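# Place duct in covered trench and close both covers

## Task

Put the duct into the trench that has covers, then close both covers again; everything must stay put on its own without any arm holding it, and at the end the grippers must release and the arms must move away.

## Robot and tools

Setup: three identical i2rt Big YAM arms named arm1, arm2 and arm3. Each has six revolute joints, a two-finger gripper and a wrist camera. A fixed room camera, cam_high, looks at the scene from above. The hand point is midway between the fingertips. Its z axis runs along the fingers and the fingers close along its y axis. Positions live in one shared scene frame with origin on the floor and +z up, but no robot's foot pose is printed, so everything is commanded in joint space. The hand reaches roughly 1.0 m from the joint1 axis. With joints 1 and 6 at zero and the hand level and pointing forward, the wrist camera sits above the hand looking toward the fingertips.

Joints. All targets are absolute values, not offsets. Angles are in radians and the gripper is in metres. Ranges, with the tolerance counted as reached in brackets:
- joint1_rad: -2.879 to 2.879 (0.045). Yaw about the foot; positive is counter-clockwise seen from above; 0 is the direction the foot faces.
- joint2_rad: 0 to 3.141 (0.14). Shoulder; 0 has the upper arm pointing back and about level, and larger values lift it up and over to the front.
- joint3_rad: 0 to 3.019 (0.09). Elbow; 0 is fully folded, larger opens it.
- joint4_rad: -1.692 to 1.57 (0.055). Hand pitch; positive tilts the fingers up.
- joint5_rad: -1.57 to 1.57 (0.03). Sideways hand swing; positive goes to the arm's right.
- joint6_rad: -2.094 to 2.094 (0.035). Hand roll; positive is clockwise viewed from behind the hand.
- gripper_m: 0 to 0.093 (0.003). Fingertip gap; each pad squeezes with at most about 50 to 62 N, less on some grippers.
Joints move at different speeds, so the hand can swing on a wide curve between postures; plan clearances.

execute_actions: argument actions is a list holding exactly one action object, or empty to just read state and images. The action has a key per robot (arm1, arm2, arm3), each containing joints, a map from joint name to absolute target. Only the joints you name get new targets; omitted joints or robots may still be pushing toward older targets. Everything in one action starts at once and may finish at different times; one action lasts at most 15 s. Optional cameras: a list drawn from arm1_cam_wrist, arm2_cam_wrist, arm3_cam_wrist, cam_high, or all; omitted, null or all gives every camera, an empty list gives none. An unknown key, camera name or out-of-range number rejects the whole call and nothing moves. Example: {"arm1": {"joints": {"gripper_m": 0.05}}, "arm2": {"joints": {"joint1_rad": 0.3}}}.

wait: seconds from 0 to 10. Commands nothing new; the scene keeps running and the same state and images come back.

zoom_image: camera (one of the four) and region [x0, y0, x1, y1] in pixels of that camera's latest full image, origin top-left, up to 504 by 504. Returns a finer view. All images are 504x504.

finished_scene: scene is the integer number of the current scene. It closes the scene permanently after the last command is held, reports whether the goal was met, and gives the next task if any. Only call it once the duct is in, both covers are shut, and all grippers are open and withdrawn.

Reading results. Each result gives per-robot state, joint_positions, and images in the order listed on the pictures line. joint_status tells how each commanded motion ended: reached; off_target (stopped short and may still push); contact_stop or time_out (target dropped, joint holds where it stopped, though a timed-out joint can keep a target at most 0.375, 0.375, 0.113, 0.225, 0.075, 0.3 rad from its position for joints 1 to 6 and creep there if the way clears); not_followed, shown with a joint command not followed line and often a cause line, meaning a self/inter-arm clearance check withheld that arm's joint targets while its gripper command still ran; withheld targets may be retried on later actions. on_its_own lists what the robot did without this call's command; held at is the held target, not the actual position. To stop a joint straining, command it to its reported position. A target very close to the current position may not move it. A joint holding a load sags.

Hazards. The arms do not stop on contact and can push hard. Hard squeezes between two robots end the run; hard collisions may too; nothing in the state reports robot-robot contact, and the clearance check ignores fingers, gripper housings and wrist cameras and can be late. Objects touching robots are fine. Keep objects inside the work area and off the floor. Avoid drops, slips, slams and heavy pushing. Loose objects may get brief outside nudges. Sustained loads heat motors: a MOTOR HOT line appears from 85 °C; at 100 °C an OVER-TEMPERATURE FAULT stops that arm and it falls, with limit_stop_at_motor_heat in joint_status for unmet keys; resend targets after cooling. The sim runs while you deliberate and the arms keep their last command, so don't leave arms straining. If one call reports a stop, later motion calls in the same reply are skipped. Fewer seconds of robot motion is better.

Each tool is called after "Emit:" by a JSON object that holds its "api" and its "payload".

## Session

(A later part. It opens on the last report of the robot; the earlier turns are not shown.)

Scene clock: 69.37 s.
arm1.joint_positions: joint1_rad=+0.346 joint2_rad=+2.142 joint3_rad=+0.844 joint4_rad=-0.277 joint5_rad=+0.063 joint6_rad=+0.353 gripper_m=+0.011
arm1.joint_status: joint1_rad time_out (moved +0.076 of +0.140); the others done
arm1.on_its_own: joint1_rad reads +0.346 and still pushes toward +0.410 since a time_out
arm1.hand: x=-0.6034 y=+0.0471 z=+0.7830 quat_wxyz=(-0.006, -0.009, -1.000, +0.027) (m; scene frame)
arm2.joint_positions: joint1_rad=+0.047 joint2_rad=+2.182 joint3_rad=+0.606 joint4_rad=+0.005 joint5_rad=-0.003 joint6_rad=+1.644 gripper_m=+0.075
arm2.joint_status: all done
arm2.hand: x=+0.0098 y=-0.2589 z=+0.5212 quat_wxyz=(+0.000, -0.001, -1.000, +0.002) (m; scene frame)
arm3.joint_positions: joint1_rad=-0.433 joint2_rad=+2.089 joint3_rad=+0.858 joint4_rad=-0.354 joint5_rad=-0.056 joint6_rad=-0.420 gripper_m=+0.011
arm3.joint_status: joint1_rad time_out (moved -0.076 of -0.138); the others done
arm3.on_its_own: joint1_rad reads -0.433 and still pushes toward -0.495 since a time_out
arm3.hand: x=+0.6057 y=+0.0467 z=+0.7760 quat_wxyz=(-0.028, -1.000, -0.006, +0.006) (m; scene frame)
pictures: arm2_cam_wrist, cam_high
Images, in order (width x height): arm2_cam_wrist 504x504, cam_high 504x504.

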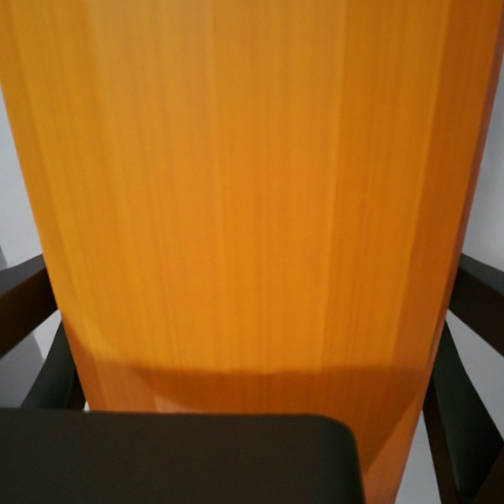

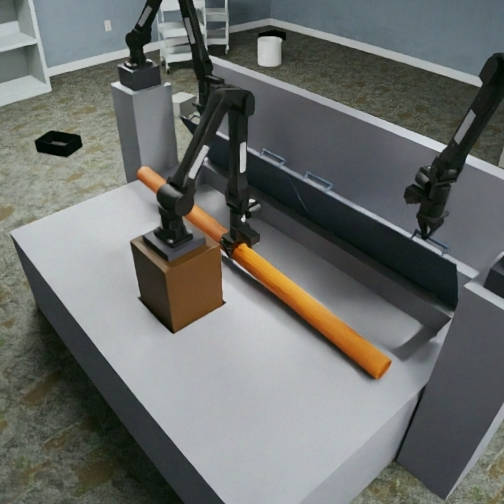

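Emit:
{"api": "execute_actions", "payload": {"actions": [{"arm1":{"joints":{"joint1_rad":0.37}},"arm2":{"joints":{"joint2_rad":2.345,"joint3_rad":0.642,"joint4_rad":0.13}},"arm3":{"joints":{"joint1_rad":-0.455}}}], "cameras": []}}

Emit:
{"api": "execute_actions", "payload": {"actions": [{"arm2":{"joints":{"gripper_m":0.093}}}], "cameras": []}}

Emit:
{"api": "execute_actions", "payload": {"actions": [{"arm2":{"joints":{"joint1_rad":-0.03,"joint6_rad":1.555}}}], "cameras": []}}

Emit:
{"api": "execute_actions", "payload": {"actions": [{"arm2":{"joints":{"gripper_m":0.0}}}], "cameras": []}}

Emit:
{"api": "execute_actions", "payload": {"actions": [{"arm2":{"joints":{"joint2_rad":2.13,"joint3_rad":0.6,"joint4_rad":0.0}}}], "cameras": ["cam_high","arm2_cam_wrist"]}}

Scene clock: 76.93 s.
arm1.joint_positions: joint1_rad=+0.338 joint2_rad=+2.142 joint3_rad=+0.844 joint4_rad=-0.277 joint5_rad=+0.047 joint6_rad=+0.353 gripper_m=+0.011
arm1.joint_status: all done
arm1.hand: x=-0.6033 y=+0.0465 z=+0.7829 quat_wxyz=(-0.003, -0.014, -1.000, +0.020) (m; scene frame)
arm2.joint_positions: joint1_rad=+0.047 joint2_rad=+2.337 joint3_rad=+0.659 joint4_rad=+0.135 joint5_rad=+0.000 joint6_rad=+1.644 gripper_m=+0.074
arm2.joint_status: all done
arm2.hand: x=+0.0099 y=-0.2529 z=+0.4780 quat_wxyz=(+0.000, -0.001, -1.000, -0.012) (m; scene frame)
arm3.joint_positions: joint1_rad=-0.422 joint2_rad=+2.089 joint3_rad=+0.858 joint4_rad=-0.354 joint5_rad=-0.037 joint6_rad=-0.420 gripper_m=+0.011
arm3.joint_status: all done
arm3.hand: x=+0.6054 y=+0.0457 z=+0.7758 quat_wxyz=(-0.020, -1.000, -0.012, +0.002) (m; scene frame)
pictures: none
No camera images: the call's "cameras" was empty. Leave "cameras" out to get every camera's image.

Scene clock: 77.60 s.
arm1.joint_positions: joint1_rad=+0.338 joint2_rad=+2.142 joint3_rad=+0.844 joint4_rad=-0.277 joint5_rad=+0.047 joint6_rad=+0.353 gripper_m=+0.011
arm1.joint_status: not commanded
arm1.hand: x=-0.6033 y=+0.0465 z=+0.7829 quat_wxyz=(-0.003, -0.014, -1.000, +0.020) (m; scene frame)
arm2.joint_positions: joint1_rad=+0.047 joint2_rad=+2.337 joint3_rad=+0.651 joint4_rad=+0.135 joint5_rad=+0.000 joint6_rad=+1.645 gripper_m=+0.093
arm2.joint_status: all done
arm2.hand: x=+0.0102 y=-0.2574 z=+0.4783 quat_wxyz=(+0.000, -0.001, -1.000, -0.008) (m; scene frame)
arm3.joint_positions: joint1_rad=-0.422 joint2_rad=+2.089 joint3_rad=+0.858 joint4_rad=-0.354 joint5_rad=-0.037 joint6_rad=-0.420 gripper_m=+0.011
arm3.joint_status: not commanded
arm3.hand: x=+0.6054 y=+0.0457 z=+0.7758 quat_wxyz=(-0.020, -1.000, -0.012, +0.002) (m; scene frame)
pictures: none
No camera images: the call's "cameras" was empty. Leave "cameras" out to get every camera's image.

Scene clock: 78.57 s.
arm1.joint_positions: joint1_rad=+0.338 joint2_rad=+2.142 joint3_rad=+0.844 joint4_rad=-0.277 joint5_rad=+0.047 joint6_rad=+0.353 gripper_m=+0.011
arm1.joint_status: not commanded
arm1.hand: x=-0.6033 y=+0.0465 z=+0.7829 quat_wxyz=(-0.003, -0.014, -1.000, +0.020) (m; scene frame)
arm2.joint_positions: joint1_rad=-0.032 joint2_rad=+2.337 joint3_rad=+0.649 joint4_rad=+0.135 joint5_rad=-0.001 joint6_rad=+1.565 gripper_m=+0.093
arm2.joint_status: all done
arm2.hand: x=+0.0334 y=-0.2581 z=+0.4784 quat_wxyz=(-0.001, -0.001, -1.000, -0.007) (m; scene frame)
arm3.joint_positions: joint1_rad=-0.422 joint2_rad=+2.089 joint3_rad=+0.858 joint4_rad=-0.354 joint5_rad=-0.037 joint6_rad=-0.420 gripper_m=+0.011
arm3.joint_status: not commanded
arm3.hand: x=+0.6054 y=+0.0457 z=+0.7758 quat_wxyz=(-0.020, -1.000, -0.012, +0.002) (m; scene frame)
pictures: none
No camera images: the call's "cameras" was empty. Leave "cameras" out to get every camera's image.

Scene clock: 79.27 s.
arm1.joint_positions: joint1_rad=+0.338 joint2_rad=+2.142 joint3_rad=+0.844 joint4_rad=-0.277 joint5_rad=+0.047 joint6_rad=+0.353 gripper_m=+0.011
arm1.joint_status: not commanded
arm1.hand: x=-0.6033 y=+0.0465 z=+0.7829 quat_wxyz=(-0.003, -0.014, -1.000, +0.020) (m; scene frame)
arm2.joint_positions: joint1_rad=-0.032 joint2_rad=+2.337 joint3_rad=+0.654 joint4_rad=+0.139 joint5_rad=-0.001 joint6_rad=+1.559 gripper_m=+0.074
arm2.joint_status: gripper_m off_target (ended at +0.074, target +0.000)
arm2.hand: x=+0.0335 y=-0.2538 z=+0.4782 quat_wxyz=(-0.001, +0.002, -1.000, -0.012) (m; scene frame)
arm3.joint_positions: joint1_rad=-0.422 joint2_rad=+2.089 joint3_rad=+0.858 joint4_rad=-0.354 joint5_rad=-0.037 joint6_rad=-0.420 gripper_m=+0.011
arm3.joint_status: not commanded
arm3.hand: x=+0.6054 y=+0.0457 z=+0.7758 quat_wxyz=(-0.020, -1.000, -0.012, +0.002) (m; scene frame)
pictures: none
No camera images: the call's "cameras" was empty. Leave "cameras" out to get every camera's image.

Scene clock: 80.53 s.
arm1.joint_positions: joint1_rad=+0.338 joint2_rad=+2.142 joint3_rad=+0.844 joint4_rad=-0.277 joint5_rad=+0.047 joint6_rad=+0.353 gripper_m=+0.011
arm1.joint_status: not commanded
arm1.hand: x=-0.6033 y=+0.0465 z=+0.7829 quat_wxyz=(-0.003, -0.014, -1.000, +0.020) (m; scene frame)
arm2.joint_positions: joint1_rad=-0.032 joint2_rad=+2.185 joint3_rad=+0.607 joint4_rad=+0.005 joint5_rad=+0.001 joint6_rad=+1.559 gripper_m=+0.074
arm2.joint_status: all done
arm2.hand: x=+0.0336 y=-0.2588 z=+0.5205 quat_wxyz=(-0.002, +0.001, -1.000, +0.003) (m; scene frame)
arm3.joint_positions: joint1_rad=-0.422 joint2_rad=+2.089 joint3_rad=+0.858 joint4_rad=-0.354 joint5_rad=-0.037 joint6_rad=-0.420 gripper_m=+0.011
arm3.joint_status: not commanded
arm3.hand: x=+0.6054 y=+0.0457 z=+0.7758 quat_wxyz=(-0.020, -1.000, -0.012, +0.002) (m; scene frame)
pictures: arm2_cam_wrist, cam_high
Images, in order (width x height): arm2_cam_wrist 504x504, cam_high 504x504.

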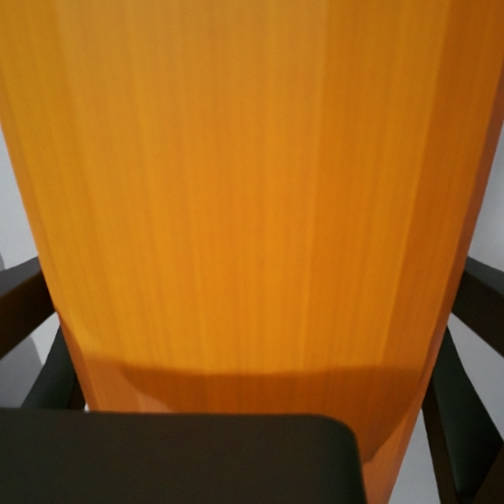

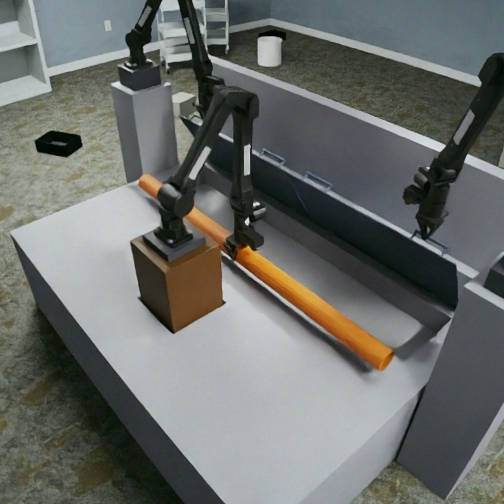

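Emit:
{"api": "execute_actions", "payload": {"actions": [{"arm2":{"joints":{"joint1_rad":0.03,"joint2_rad":2.17,"joint3_rad":0.94,"joint4_rad":0.05,"joint6_rad":1.63}}}]}}

Emit:
{"api": "zoom_image", "payload": {"camera": "cam_high", "region": [120,100,480,400]}}

Scene clock: 87.47 s.
arm1.joint_positions: joint1_rad=+0.338 joint2_rad=+2.142 joint3_rad=+0.844 joint4_rad=-0.277 joint5_rad=+0.047 joint6_rad=+0.353 gripper_m=+0.011
arm1.joint_status: not commanded
arm1.hand: x=-0.6033 y=+0.0465 z=+0.7829 quat_wxyz=(-0.003, -0.014, -1.000, +0.020) (m; scene frame)
arm2.joint_positions: joint1_rad=+0.031 joint2_rad=+2.228 joint3_rad=+0.913 joint4_rad=+0.031 joint5_rad=+0.003 joint6_rad=+1.622 gripper_m=+0.074
arm2.joint_status: all done
arm2.hand: x=+0.0055 y=-0.0789 z=+0.5297 quat_wxyz=(+0.005, +0.002, -0.990, -0.140) (m; scene frame)
arm3.joint_positions: joint1_rad=-0.422 joint2_rad=+2.089 joint3_rad=+0.858 joint4_rad=-0.354 joint5_rad=-0.037 joint6_rad=-0.420 gripper_m=+0.011
arm3.joint_status: not commanded
arm3.hand: x=+0.6054 y=+0.0457 z=+0.7758 quat_wxyz=(-0.020, -1.000, -0.012, +0.002) (m; scene frame)
pictures: arm1_cam_wrist, arm2_cam_wrist, arm3_cam_wrist, cam_high
Images, in order (width x height): arm1_cam_wrist 504x504, arm2_cam_wrist 504x504, arm3_cam_wrist 504x504, cam_high 504x504.

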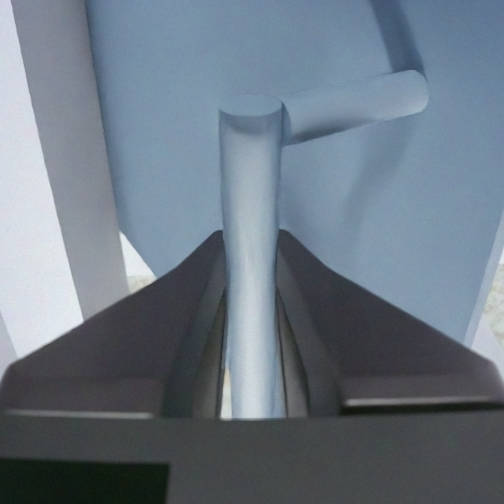

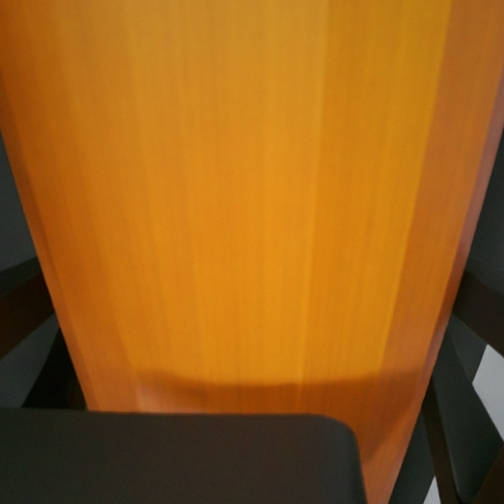

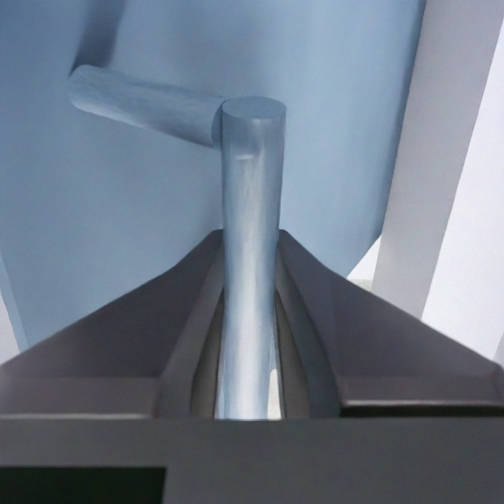

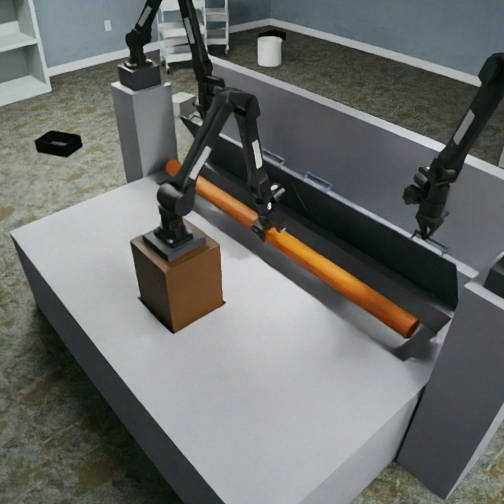

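Region (120, 100, 480, 400) of cam_high's 504x504 image, scaled by 1.400, with more detail than that image has.

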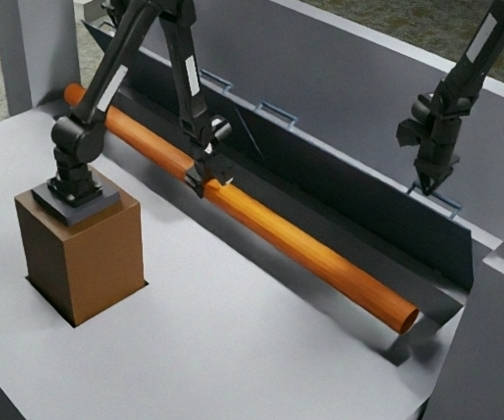

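Emit:
{"api": "execute_actions", "payload": {"actions": [{"arm2":{"joints":{"joint2_rad":2.51,"joint3_rad":1.18,"joint4_rad":0.16}}}], "cameras": ["cam_high","arm2_cam_wrist"]}}

Emit:
{"api": "zoom_image", "payload": {"camera": "cam_high", "region": [120,100,480,400]}}

Scene clock: 92.33 s.
arm1.joint_positions: joint1_rad=+0.338 joint2_rad=+2.142 joint3_rad=+0.844 joint4_rad=-0.277 joint5_rad=+0.047 joint6_rad=+0.353 gripper_m=+0.011
arm1.joint_status: not commanded
arm1.hand: x=-0.6033 y=+0.0465 z=+0.7829 quat_wxyz=(-0.003, -0.014, -1.000, +0.020) (m; scene frame)
arm2.joint_positions: joint1_rad=+0.031 joint2_rad=+2.594 joint3_rad=+1.158 joint4_rad=+0.137 joint5_rad=+0.003 joint6_rad=+1.622 gripper_m=+0.074
arm2.joint_status: all done
arm2.hand: x=+0.0045 y=-0.0544 z=+0.4007 quat_wxyz=(+0.004, +0.002, -0.991, -0.133) (m; scene frame)
arm3.joint_positions: joint1_rad=-0.422 joint2_rad=+2.089 joint3_rad=+0.858 joint4_rad=-0.354 joint5_rad=-0.037 joint6_rad=-0.420 gripper_m=+0.011
arm3.joint_status: not commanded
arm3.hand: x=+0.6054 y=+0.0457 z=+0.7758 quat_wxyz=(-0.020, -1.000, -0.012, +0.002) (m; scene frame)
pictures: arm2_cam_wrist, cam_high
Images, in order (width x height): arm2_cam_wrist 504x504, cam_high 504x504.

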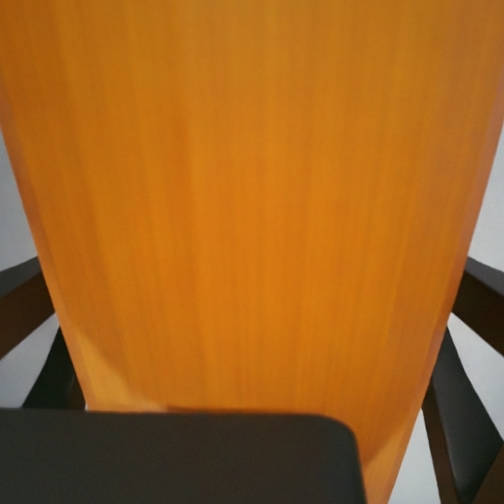

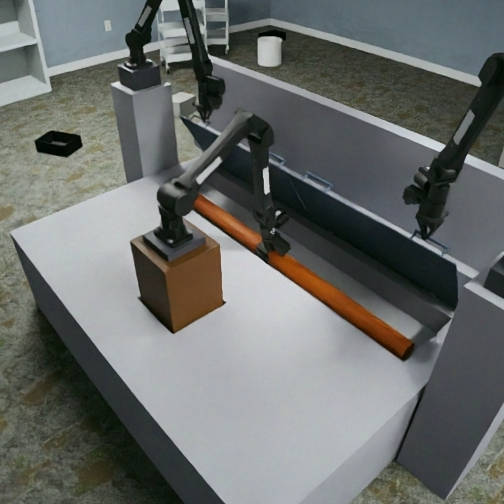

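Region (120, 100, 480, 400) of cam_high's 504x504 image, scaled by 1.400, with more detail than that image has.

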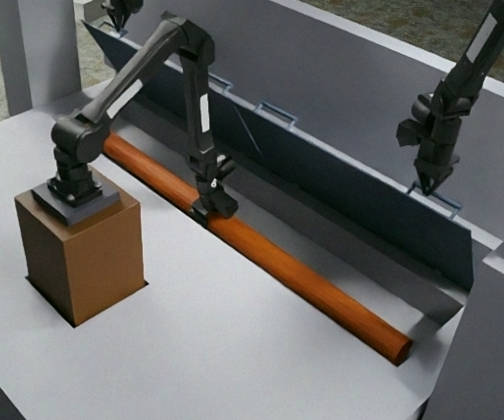

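Emit:
{"api": "execute_actions", "payload": {"actions": [{"arm2":{"joints":{"joint2_rad":2.66,"joint3_rad":1.33}}}], "cameras": ["cam_high"]}}

Scene clock: 94.63 s.
arm1.joint_positions: joint1_rad=+0.338 joint2_rad=+2.142 joint3_rad=+0.844 joint4_rad=-0.277 joint5_rad=+0.047 joint6_rad=+0.353 gripper_m=+0.011
arm1.joint_status: not commanded
arm1.hand: x=-0.6033 y=+0.0465 z=+0.7829 quat_wxyz=(-0.003, -0.014, -1.000, +0.020) (m; scene frame)
arm2.joint_positions: joint1_rad=+0.031 joint2_rad=+2.680 joint3_rad=+1.304 joint4_rad=+0.137 joint5_rad=+0.003 joint6_rad=+1.622 gripper_m=+0.074
arm2.joint_status: all done
arm2.hand: x=+0.0020 y=-0.0076 z=+0.3770 quat_wxyz=(+0.006, +0.002, -0.987, -0.163) (m; scene frame)
arm3.joint_positions: joint1_rad=-0.422 joint2_rad=+2.089 joint3_rad=+0.858 joint4_rad=-0.354 joint5_rad=-0.037 joint6_rad=-0.420 gripper_m=+0.011
arm3.joint_status: not commanded
arm3.hand: x=+0.6054 y=+0.0457 z=+0.7758 quat_wxyz=(-0.020, -1.000, -0.012, +0.002) (m; scene frame)
pictures: cam_high
Images, in order (width x height): cam_high 504x504.

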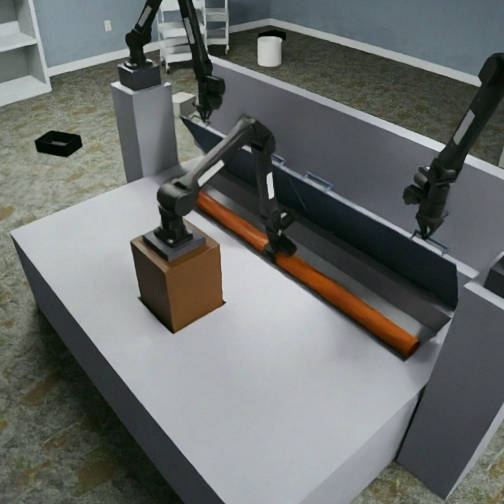

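Emit:
{"api": "execute_actions", "payload": {"actions": [{"arm2":{"joints":{"joint2_rad":2.68,"joint3_rad":1.305,"joint4_rad":0.137,"gripper_m":0.093}}}], "cameras": ["arm2_cam_wrist"]}}

Emit:
{"api": "execute_actions", "payload": {"actions": [{"arm2":{"joints":{"joint2_rad":2.371,"joint3_rad":1.028,"joint4_rad":0.1}}}], "cameras": ["arm2_cam_wrist"]}}

Emit:
{"api": "execute_actions", "payload": {"actions": [{"arm2":{"joints":{"joint2_rad":1.7,"joint3_rad":0.42,"joint4_rad":-0.3}}}], "cameras": ["cam_high"]}}

Emit:
{"api": "execute_actions", "payload": {"actions": [{"arm1":{"joints":{"joint1_rad":0.04,"joint2_rad":2.33,"joint3_rad":0.892,"joint4_rad":-0.065,"joint6_rad":0.01}},"arm3":{"joints":{"joint1_rad":-0.14,"joint2_rad":2.26,"joint3_rad":0.862,"joint4_rad":-0.105,"joint6_rad":-0.11}}}], "cameras": ["cam_high"]}}

Emit:
{"api": "execute_actions", "payload": {"actions": [{"arm1":{"joints":{"joint1_rad":-0.17,"joint2_rad":2.64,"joint3_rad":1.08,"joint4_rad":0.05,"joint6_rad":-0.18}},"arm3":{"joints":{"joint1_rad":0.07,"joint2_rad":2.575,"joint3_rad":1.01,"joint4_rad":0.05,"joint6_rad":0.09}}}]}}

Scene clock: 103.23 s.
arm1.joint_positions: joint1_rad=+0.338 joint2_rad=+2.142 joint3_rad=+0.844 joint4_rad=-0.277 joint5_rad=+0.047 joint6_rad=+0.353 gripper_m=+0.011
arm1.joint_status: not commanded
arm1.hand: x=-0.6033 y=+0.0465 z=+0.7829 quat_wxyz=(-0.003, -0.014, -1.000, +0.020) (m; scene frame)
arm2.joint_positions: joint1_rad=+0.031 joint2_rad=+2.681 joint3_rad=+1.304 joint4_rad=+0.137 joint5_rad=+0.003 joint6_rad=+1.623 gripper_m=+0.093
arm2.joint_status: all done
arm2.hand: x=+0.0020 y=-0.0081 z=+0.3766 quat_wxyz=(+0.006, +0.001, -0.987, -0.162) (m; scene frame)
arm3.joint_positions: joint1_rad=-0.422 joint2_rad=+2.089 joint3_rad=+0.858 joint4_rad=-0.354 joint5_rad=-0.037 joint6_rad=-0.420 gripper_m=+0.011
arm3.joint_status: not commanded
arm3.hand: x=+0.6054 y=+0.0457 z=+0.7758 quat_wxyz=(-0.020, -1.000, -0.012, +0.002) (m; scene frame)
pictures: arm2_cam_wrist
Images, in order (width x height): arm2_cam_wrist 504x504.

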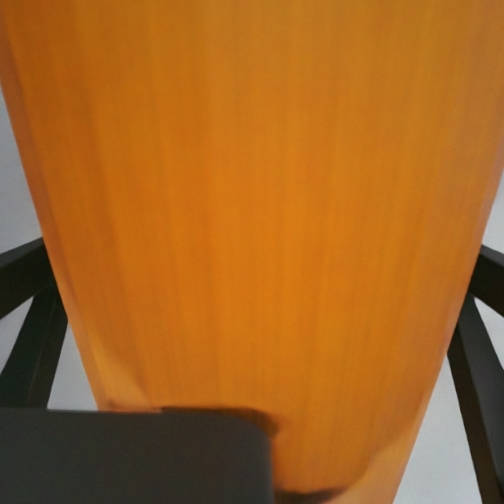

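Scene clock: 104.37 s.
arm1.joint_positions: joint1_rad=+0.338 joint2_rad=+2.142 joint3_rad=+0.844 joint4_rad=-0.277 joint5_rad=+0.047 joint6_rad=+0.353 gripper_m=+0.011
arm1.joint_status: not commanded
arm1.hand: x=-0.6033 y=+0.0465 z=+0.7829 quat_wxyz=(-0.003, -0.014, -1.000, +0.020) (m; scene frame)
arm2.joint_positions: joint1_rad=+0.031 joint2_rad=+2.366 joint3_rad=+1.030 joint4_rad=+0.103 joint5_rad=+0.002 joint6_rad=+1.623 gripper_m=+0.093
arm2.joint_status: all done
arm2.hand: x=+0.0035 y=-0.0415 z=+0.4900 quat_wxyz=(+0.007, +0.001, -0.986, -0.166) (m; scene frame)
arm3.joint_positions: joint1_rad=-0.422 joint2_rad=+2.089 joint3_rad=+0.858 joint4_rad=-0.354 joint5_rad=-0.037 joint6_rad=-0.420 gripper_m=+0.011
arm3.joint_status: not commanded
arm3.hand: x=+0.6054 y=+0.0457 z=+0.7758 quat_wxyz=(-0.020, -1.000, -0.012, +0.002) (m; scene frame)
pictures: arm2_cam_wrist
Images, in order (width x height): arm2_cam_wrist 504x504.

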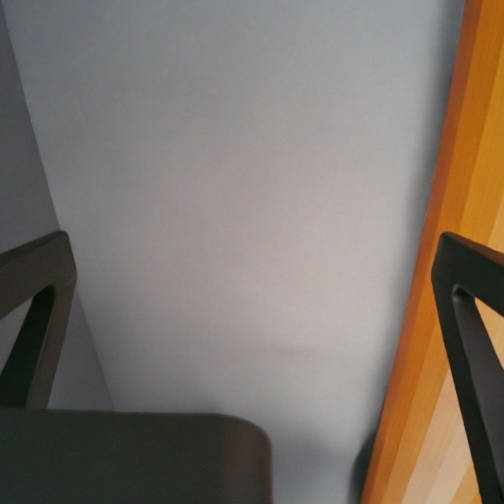

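Scene clock: 105.70 s.
arm1.joint_positions: joint1_rad=+0.338 joint2_rad=+2.142 joint3_rad=+0.844 joint4_rad=-0.277 joint5_rad=+0.047 joint6_rad=+0.353 gripper_m=+0.011
arm1.joint_status: not commanded
arm1.hand: x=-0.6033 y=+0.0465 z=+0.7829 quat_wxyz=(-0.003, -0.014, -1.000, +0.020) (m; scene frame)
arm2.joint_positions: joint1_rad=+0.031 joint2_rad=+1.715 joint3_rad=+0.419 joint4_rad=-0.296 joint5_rad=+0.002 joint6_rad=+1.623 gripper_m=+0.093
arm2.joint_status: all done
arm2.hand: x=+0.0179 y=-0.3093 z=+0.6295 quat_wxyz=(-0.003, +0.001, -1.000, +0.013) (m; scene frame)
arm3.joint_positions: joint1_rad=-0.422 joint2_rad=+2.089 joint3_rad=+0.858 joint4_rad=-0.354 joint5_rad=-0.037 joint6_rad=-0.420 gripper_m=+0.011
arm3.joint_status: not commanded
arm3.hand: x=+0.6054 y=+0.0457 z=+0.7758 quat_wxyz=(-0.020, -1.000, -0.012, +0.002) (m; scene frame)
pictures: cam_high
Images, in order (width x height): cam_high 504x504.

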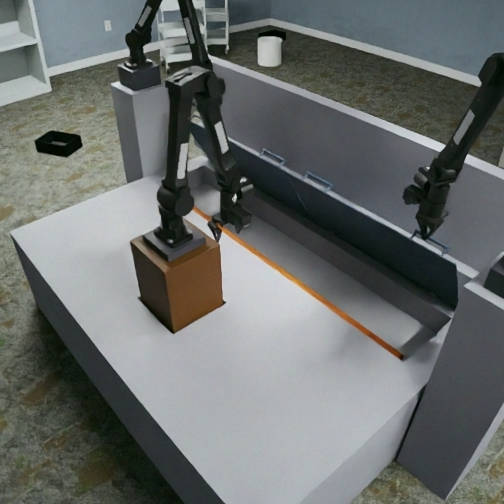

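Scene clock: 108.03 s.
arm1.joint_positions: joint1_rad=-0.006 joint2_rad=+2.404 joint3_rad=+0.893 joint4_rad=-0.064 joint5_rad=+0.033 joint6_rad=+0.020 gripper_m=+0.011
arm1.joint_status: joint1_rad time_out (moved -0.344 of -0.298); the others done
arm1.on_its_own: joint1_rad reads -0.006 and still pushes toward +0.040 since a time_out
arm1.hand: x=-0.6021 y=-0.0810 z=+0.6912 quat_wxyz=(+0.005, -0.019, -1.000, +0.014) (m; scene frame)
arm2.joint_positions: joint1_rad=+0.031 joint2_rad=+1.715 joint3_rad=+0.419 joint4_rad=-0.296 joint5_rad=+0.002 joint6_rad=+1.623 gripper_m=+0.093
arm2.joint_status: not commanded
arm2.hand: x=+0.0179 y=-0.3093 z=+0.6295 quat_wxyz=(-0.003, +0.001, -1.000, +0.013) (m; scene frame)
arm3.joint_positions: joint1_rad=-0.093 joint2_rad=+2.341 joint3_rad=+0.858 joint4_rad=-0.103 joint5_rad=-0.029 joint6_rad=-0.100 gripper_m=+0.011
arm3.joint_status: joint1_rad time_out (moved +0.329 of +0.282); the others done
arm3.on_its_own: joint1_rad reads -0.093 and still pushes toward -0.140 since a time_out
arm3.hand: x=+0.6061 y=-0.0804 z=+0.6846 quat_wxyz=(-0.015, -1.000, -0.017, -0.005) (m; scene frame)
pictures: cam_high
Images, in order (width x height): cam_high 504x504.

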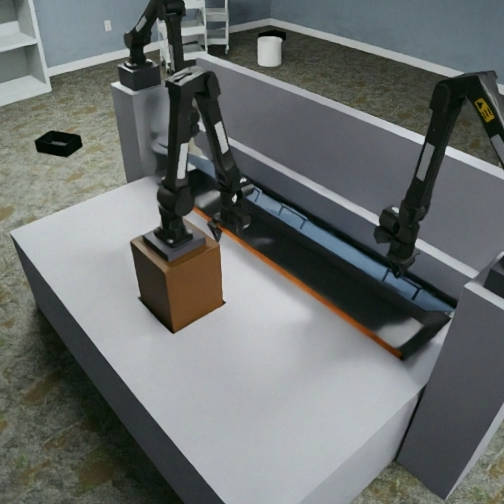

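not run: a stop came earlier in this reply.

Emit:
{"api": "execute_actions", "payload": {"actions": [{"arm1":{"joints":{"joint1_rad":-0.21,"joint2_rad":2.7,"joint3_rad":1.16,"joint4_rad":0.06,"joint6_rad":-0.23}},"arm3":{"joints":{"joint1_rad":0.11,"joint2_rad":2.64,"joint3_rad":1.09,"joint4_rad":0.06,"joint6_rad":0.14}}}], "cameras": []}}

Emit:
{"api": "execute_actions", "payload": {"actions": [{"arm1":{"joints":{"joint1_rad":-0.245,"joint2_rad":2.83,"joint3_rad":1.285,"joint6_rad":-0.26}},"arm3":{"joints":{"joint1_rad":0.144,"joint2_rad":2.78,"joint3_rad":1.205,"joint6_rad":0.17}}}], "cameras": []}}

Emit:
{"api": "execute_actions", "payload": {"actions": [{"arm1":{"joints":{"joint2_rad":2.92,"joint3_rad":1.296}},"arm3":{"joints":{"joint2_rad":2.87,"joint3_rad":1.217}}}], "cameras": []}}

Emit:
{"api": "execute_actions", "payload": {"actions": [{"arm1":{"joints":{"gripper_m":0.06}},"arm3":{"joints":{"gripper_m":0.06}}}], "cameras": []}}

Emit:
{"api": "execute_actions", "payload": {"actions": [{"arm1":{"joints":{"joint2_rad":1.8,"joint3_rad":0.9,"joint4_rad":-0.6}},"arm2":{"joints":{"joint2_rad":1.0,"joint3_rad":0.6,"joint4_rad":-0.9}},"arm3":{"joints":{"joint2_rad":1.8,"joint3_rad":0.9,"joint4_rad":-0.6}}}]}}

Scene clock: 116.67 s.
arm1.joint_positions: joint1_rad=-0.220 joint2_rad=+2.792 joint3_rad=+1.172 joint4_rad=+0.060 joint5_rad=+0.006 joint6_rad=-0.208 gripper_m=+0.011
arm1.joint_status: all done
arm1.hand: x=-0.5982 y=-0.1576 z=+0.5520 quat_wxyz=(-0.002, -0.012, -1.000, +0.001) (m; scene frame)
arm2.joint_positions: joint1_rad=+0.031 joint2_rad=+1.715 joint3_rad=+0.419 joint4_rad=-0.296 joint5_rad=+0.002 joint6_rad=+1.623 gripper_m=+0.093
arm2.joint_status: not commanded
arm2.hand: x=+0.0179 y=-0.3093 z=+0.6295 quat_wxyz=(-0.003, +0.001, -1.000, +0.013) (m; scene frame)
arm3.joint_positions: joint1_rad=+0.121 joint2_rad=+2.731 joint3_rad=+1.096 joint4_rad=+0.056 joint5_rad=-0.002 joint6_rad=+0.132 gripper_m=+0.011
arm3.joint_status: all done
arm3.hand: x=+0.6035 y=-0.1544 z=+0.5483 quat_wxyz=(+0.000, -1.000, -0.008, -0.003) (m; scene frame)
pictures: none
No camera images: the call's "cameras" was empty. Leave "cameras" out to get every camera's image.

Scene clock: 117.47 s.
arm1.joint_positions: joint1_rad=-0.244 joint2_rad=+2.901 joint3_rad=+1.282 joint4_rad=+0.052 joint5_rad=+0.002 joint6_rad=-0.238 gripper_m=+0.010
arm1.joint_status: all done
arm1.hand: x=-0.5968 y=-0.1664 z=+0.5103 quat_wxyz=(+0.001, -0.009, -1.000, -0.002) (m; scene frame)
arm2.joint_positions: joint1_rad=+0.031 joint2_rad=+1.715 joint3_rad=+0.419 joint4_rad=-0.296 joint5_rad=+0.002 joint6_rad=+1.623 gripper_m=+0.093
arm2.joint_status: not commanded
arm2.hand: x=+0.0179 y=-0.3093 z=+0.6295 quat_wxyz=(-0.003, +0.001, -1.000, +0.013) (m; scene frame)
arm3.joint_positions: joint1_rad=+0.146 joint2_rad=+2.847 joint3_rad=+1.203 joint4_rad=+0.055 joint5_rad=+0.000 joint6_rad=+0.162 gripper_m=+0.011
arm3.joint_status: all done
arm3.hand: x=+0.6031 y=-0.1631 z=+0.5046 quat_wxyz=(+0.002, -1.000, -0.005, -0.008) (m; scene frame)
pictures: none
No camera images: the call's "cameras" was empty. Leave "cameras" out to get every camera's image.

Scene clock: 118.10 s.
arm1.joint_positions: joint1_rad=-0.244 joint2_rad=+2.902 joint3_rad=+1.283 joint4_rad=+0.052 joint5_rad=+0.002 joint6_rad=-0.238 gripper_m=+0.010
arm1.joint_status: all done
arm1.hand: x=-0.5976 y=-0.1661 z=+0.5096 quat_wxyz=(+0.001, -0.009, -1.000, -0.002) (m; scene frame)
arm2.joint_positions: joint1_rad=+0.031 joint2_rad=+1.715 joint3_rad=+0.419 joint4_rad=-0.296 joint5_rad=+0.002 joint6_rad=+1.623 gripper_m=+0.093
arm2.joint_status: not commanded
arm2.hand: x=+0.0179 y=-0.3093 z=+0.6295 quat_wxyz=(-0.003, +0.001, -1.000, +0.013) (m; scene frame)
arm3.joint_positions: joint1_rad=+0.146 joint2_rad=+2.849 joint3_rad=+1.203 joint4_rad=+0.055 joint5_rad=+0.000 joint6_rad=+0.162 gripper_m=+0.011
arm3.joint_status: all done
arm3.hand: x=+0.6041 y=-0.1630 z=+0.5038 quat_wxyz=(+0.002, -1.000, -0.005, -0.009) (m; scene frame)
pictures: none
No camera images: the call's "cameras" was empty. Leave "cameras" out to get every camera's image.

Scene clock: 118.73 s.
arm1.joint_positions: joint1_rad=-0.244 joint2_rad=+2.902 joint3_rad=+1.291 joint4_rad=+0.052 joint5_rad=+0.002 joint6_rad=-0.247 gripper_m=+0.060
arm1.joint_status: all done
arm1.hand: x=-0.5925 y=-0.1675 z=+0.5095 quat_wxyz=(-0.003, -0.005, -1.000, -0.001) (m; scene frame)
arm2.joint_positions: joint1_rad=+0.031 joint2_rad=+1.715 joint3_rad=+0.419 joint4_rad=-0.296 joint5_rad=+0.002 joint6_rad=+1.623 gripper_m=+0.093
arm2.joint_status: not commanded
arm2.hand: x=+0.0179 y=-0.3093 z=+0.6295 quat_wxyz=(-0.003, +0.001, -1.000, +0.013) (m; scene frame)
arm3.joint_positions: joint1_rad=+0.146 joint2_rad=+2.849 joint3_rad=+1.211 joint4_rad=+0.055 joint5_rad=+0.000 joint6_rad=+0.162 gripper_m=+0.060
arm3.joint_status: all done
arm3.hand: x=+0.5994 y=-0.1638 z=+0.5034 quat_wxyz=(+0.001, -1.000, -0.005, -0.005) (m; scene frame)
pictures: none
No camera images: the call's "cameras" was empty. Leave "cameras" out to get every camera's image.

Scene clock: 120.33 s.
arm1.joint_positions: joint1_rad=-0.244 joint2_rad=+1.798 joint3_rad=+0.905 joint4_rad=-0.591 joint5_rad=+0.002 joint6_rad=-0.248 gripper_m=+0.060
arm1.joint_status: all done
arm1.hand: x=-0.5508 y=-0.1802 z=+0.9242 quat_wxyz=(-0.039, -0.004, -0.999, +0.009) (m; scene frame)
arm2.joint_positions: joint1_rad=+0.031 joint2_rad=+1.005 joint3_rad=+0.593 joint4_rad=-0.893 joint5_rad=+0.002 joint6_rad=+1.623 gripper_m=+0.093
arm2.joint_status: all done
arm2.hand: x=+0.0147 y=-0.2592 z=+0.8437 quat_wxyz=(+0.005, +0.001, -0.991, -0.130) (m; scene frame)
arm3.joint_positions: joint1_rad=+0.146 joint2_rad=+1.808 joint3_rad=+0.903 joint4_rad=-0.592 joint5_rad=+0.000 joint6_rad=+0.162 gripper_m=+0.060
arm3.joint_status: all done
arm3.hand: x=+0.5450 y=-0.1735 z=+0.8931 quat_wxyz=(-0.006, -0.999, -0.005, +0.038) (m; scene frame)
pictures: arm1_cam_wrist, arm2_cam_wrist, arm3_cam_wrist, cam_high
Images, in order (width x height): arm1_cam_wrist 504x504, arm2_cam_wrist 504x504, arm3_cam_wrist 504x504, cam_high 504x504.

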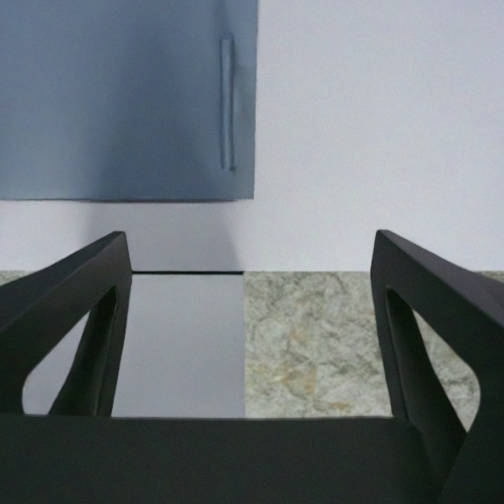

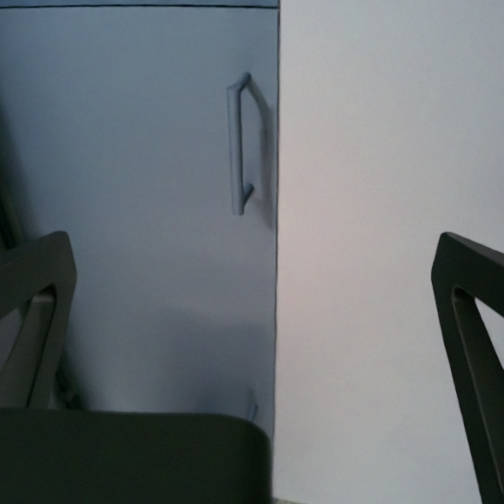

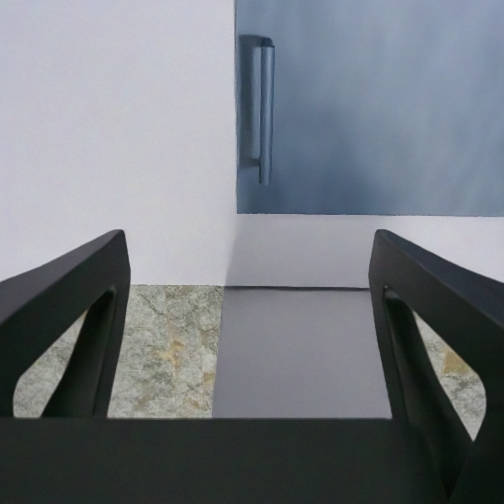

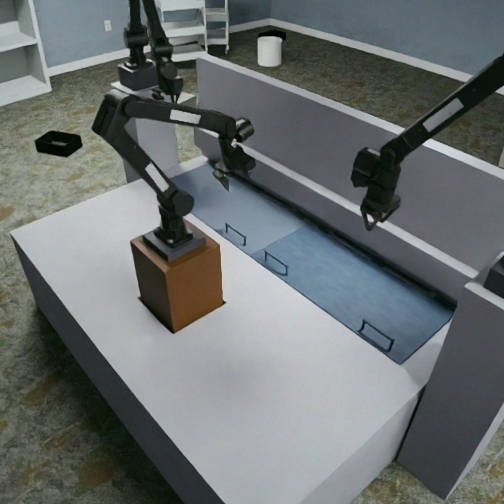

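Emit:
{"api": "finished_scene", "payload": {"scene": 1}}

The scene is finished: the task was done.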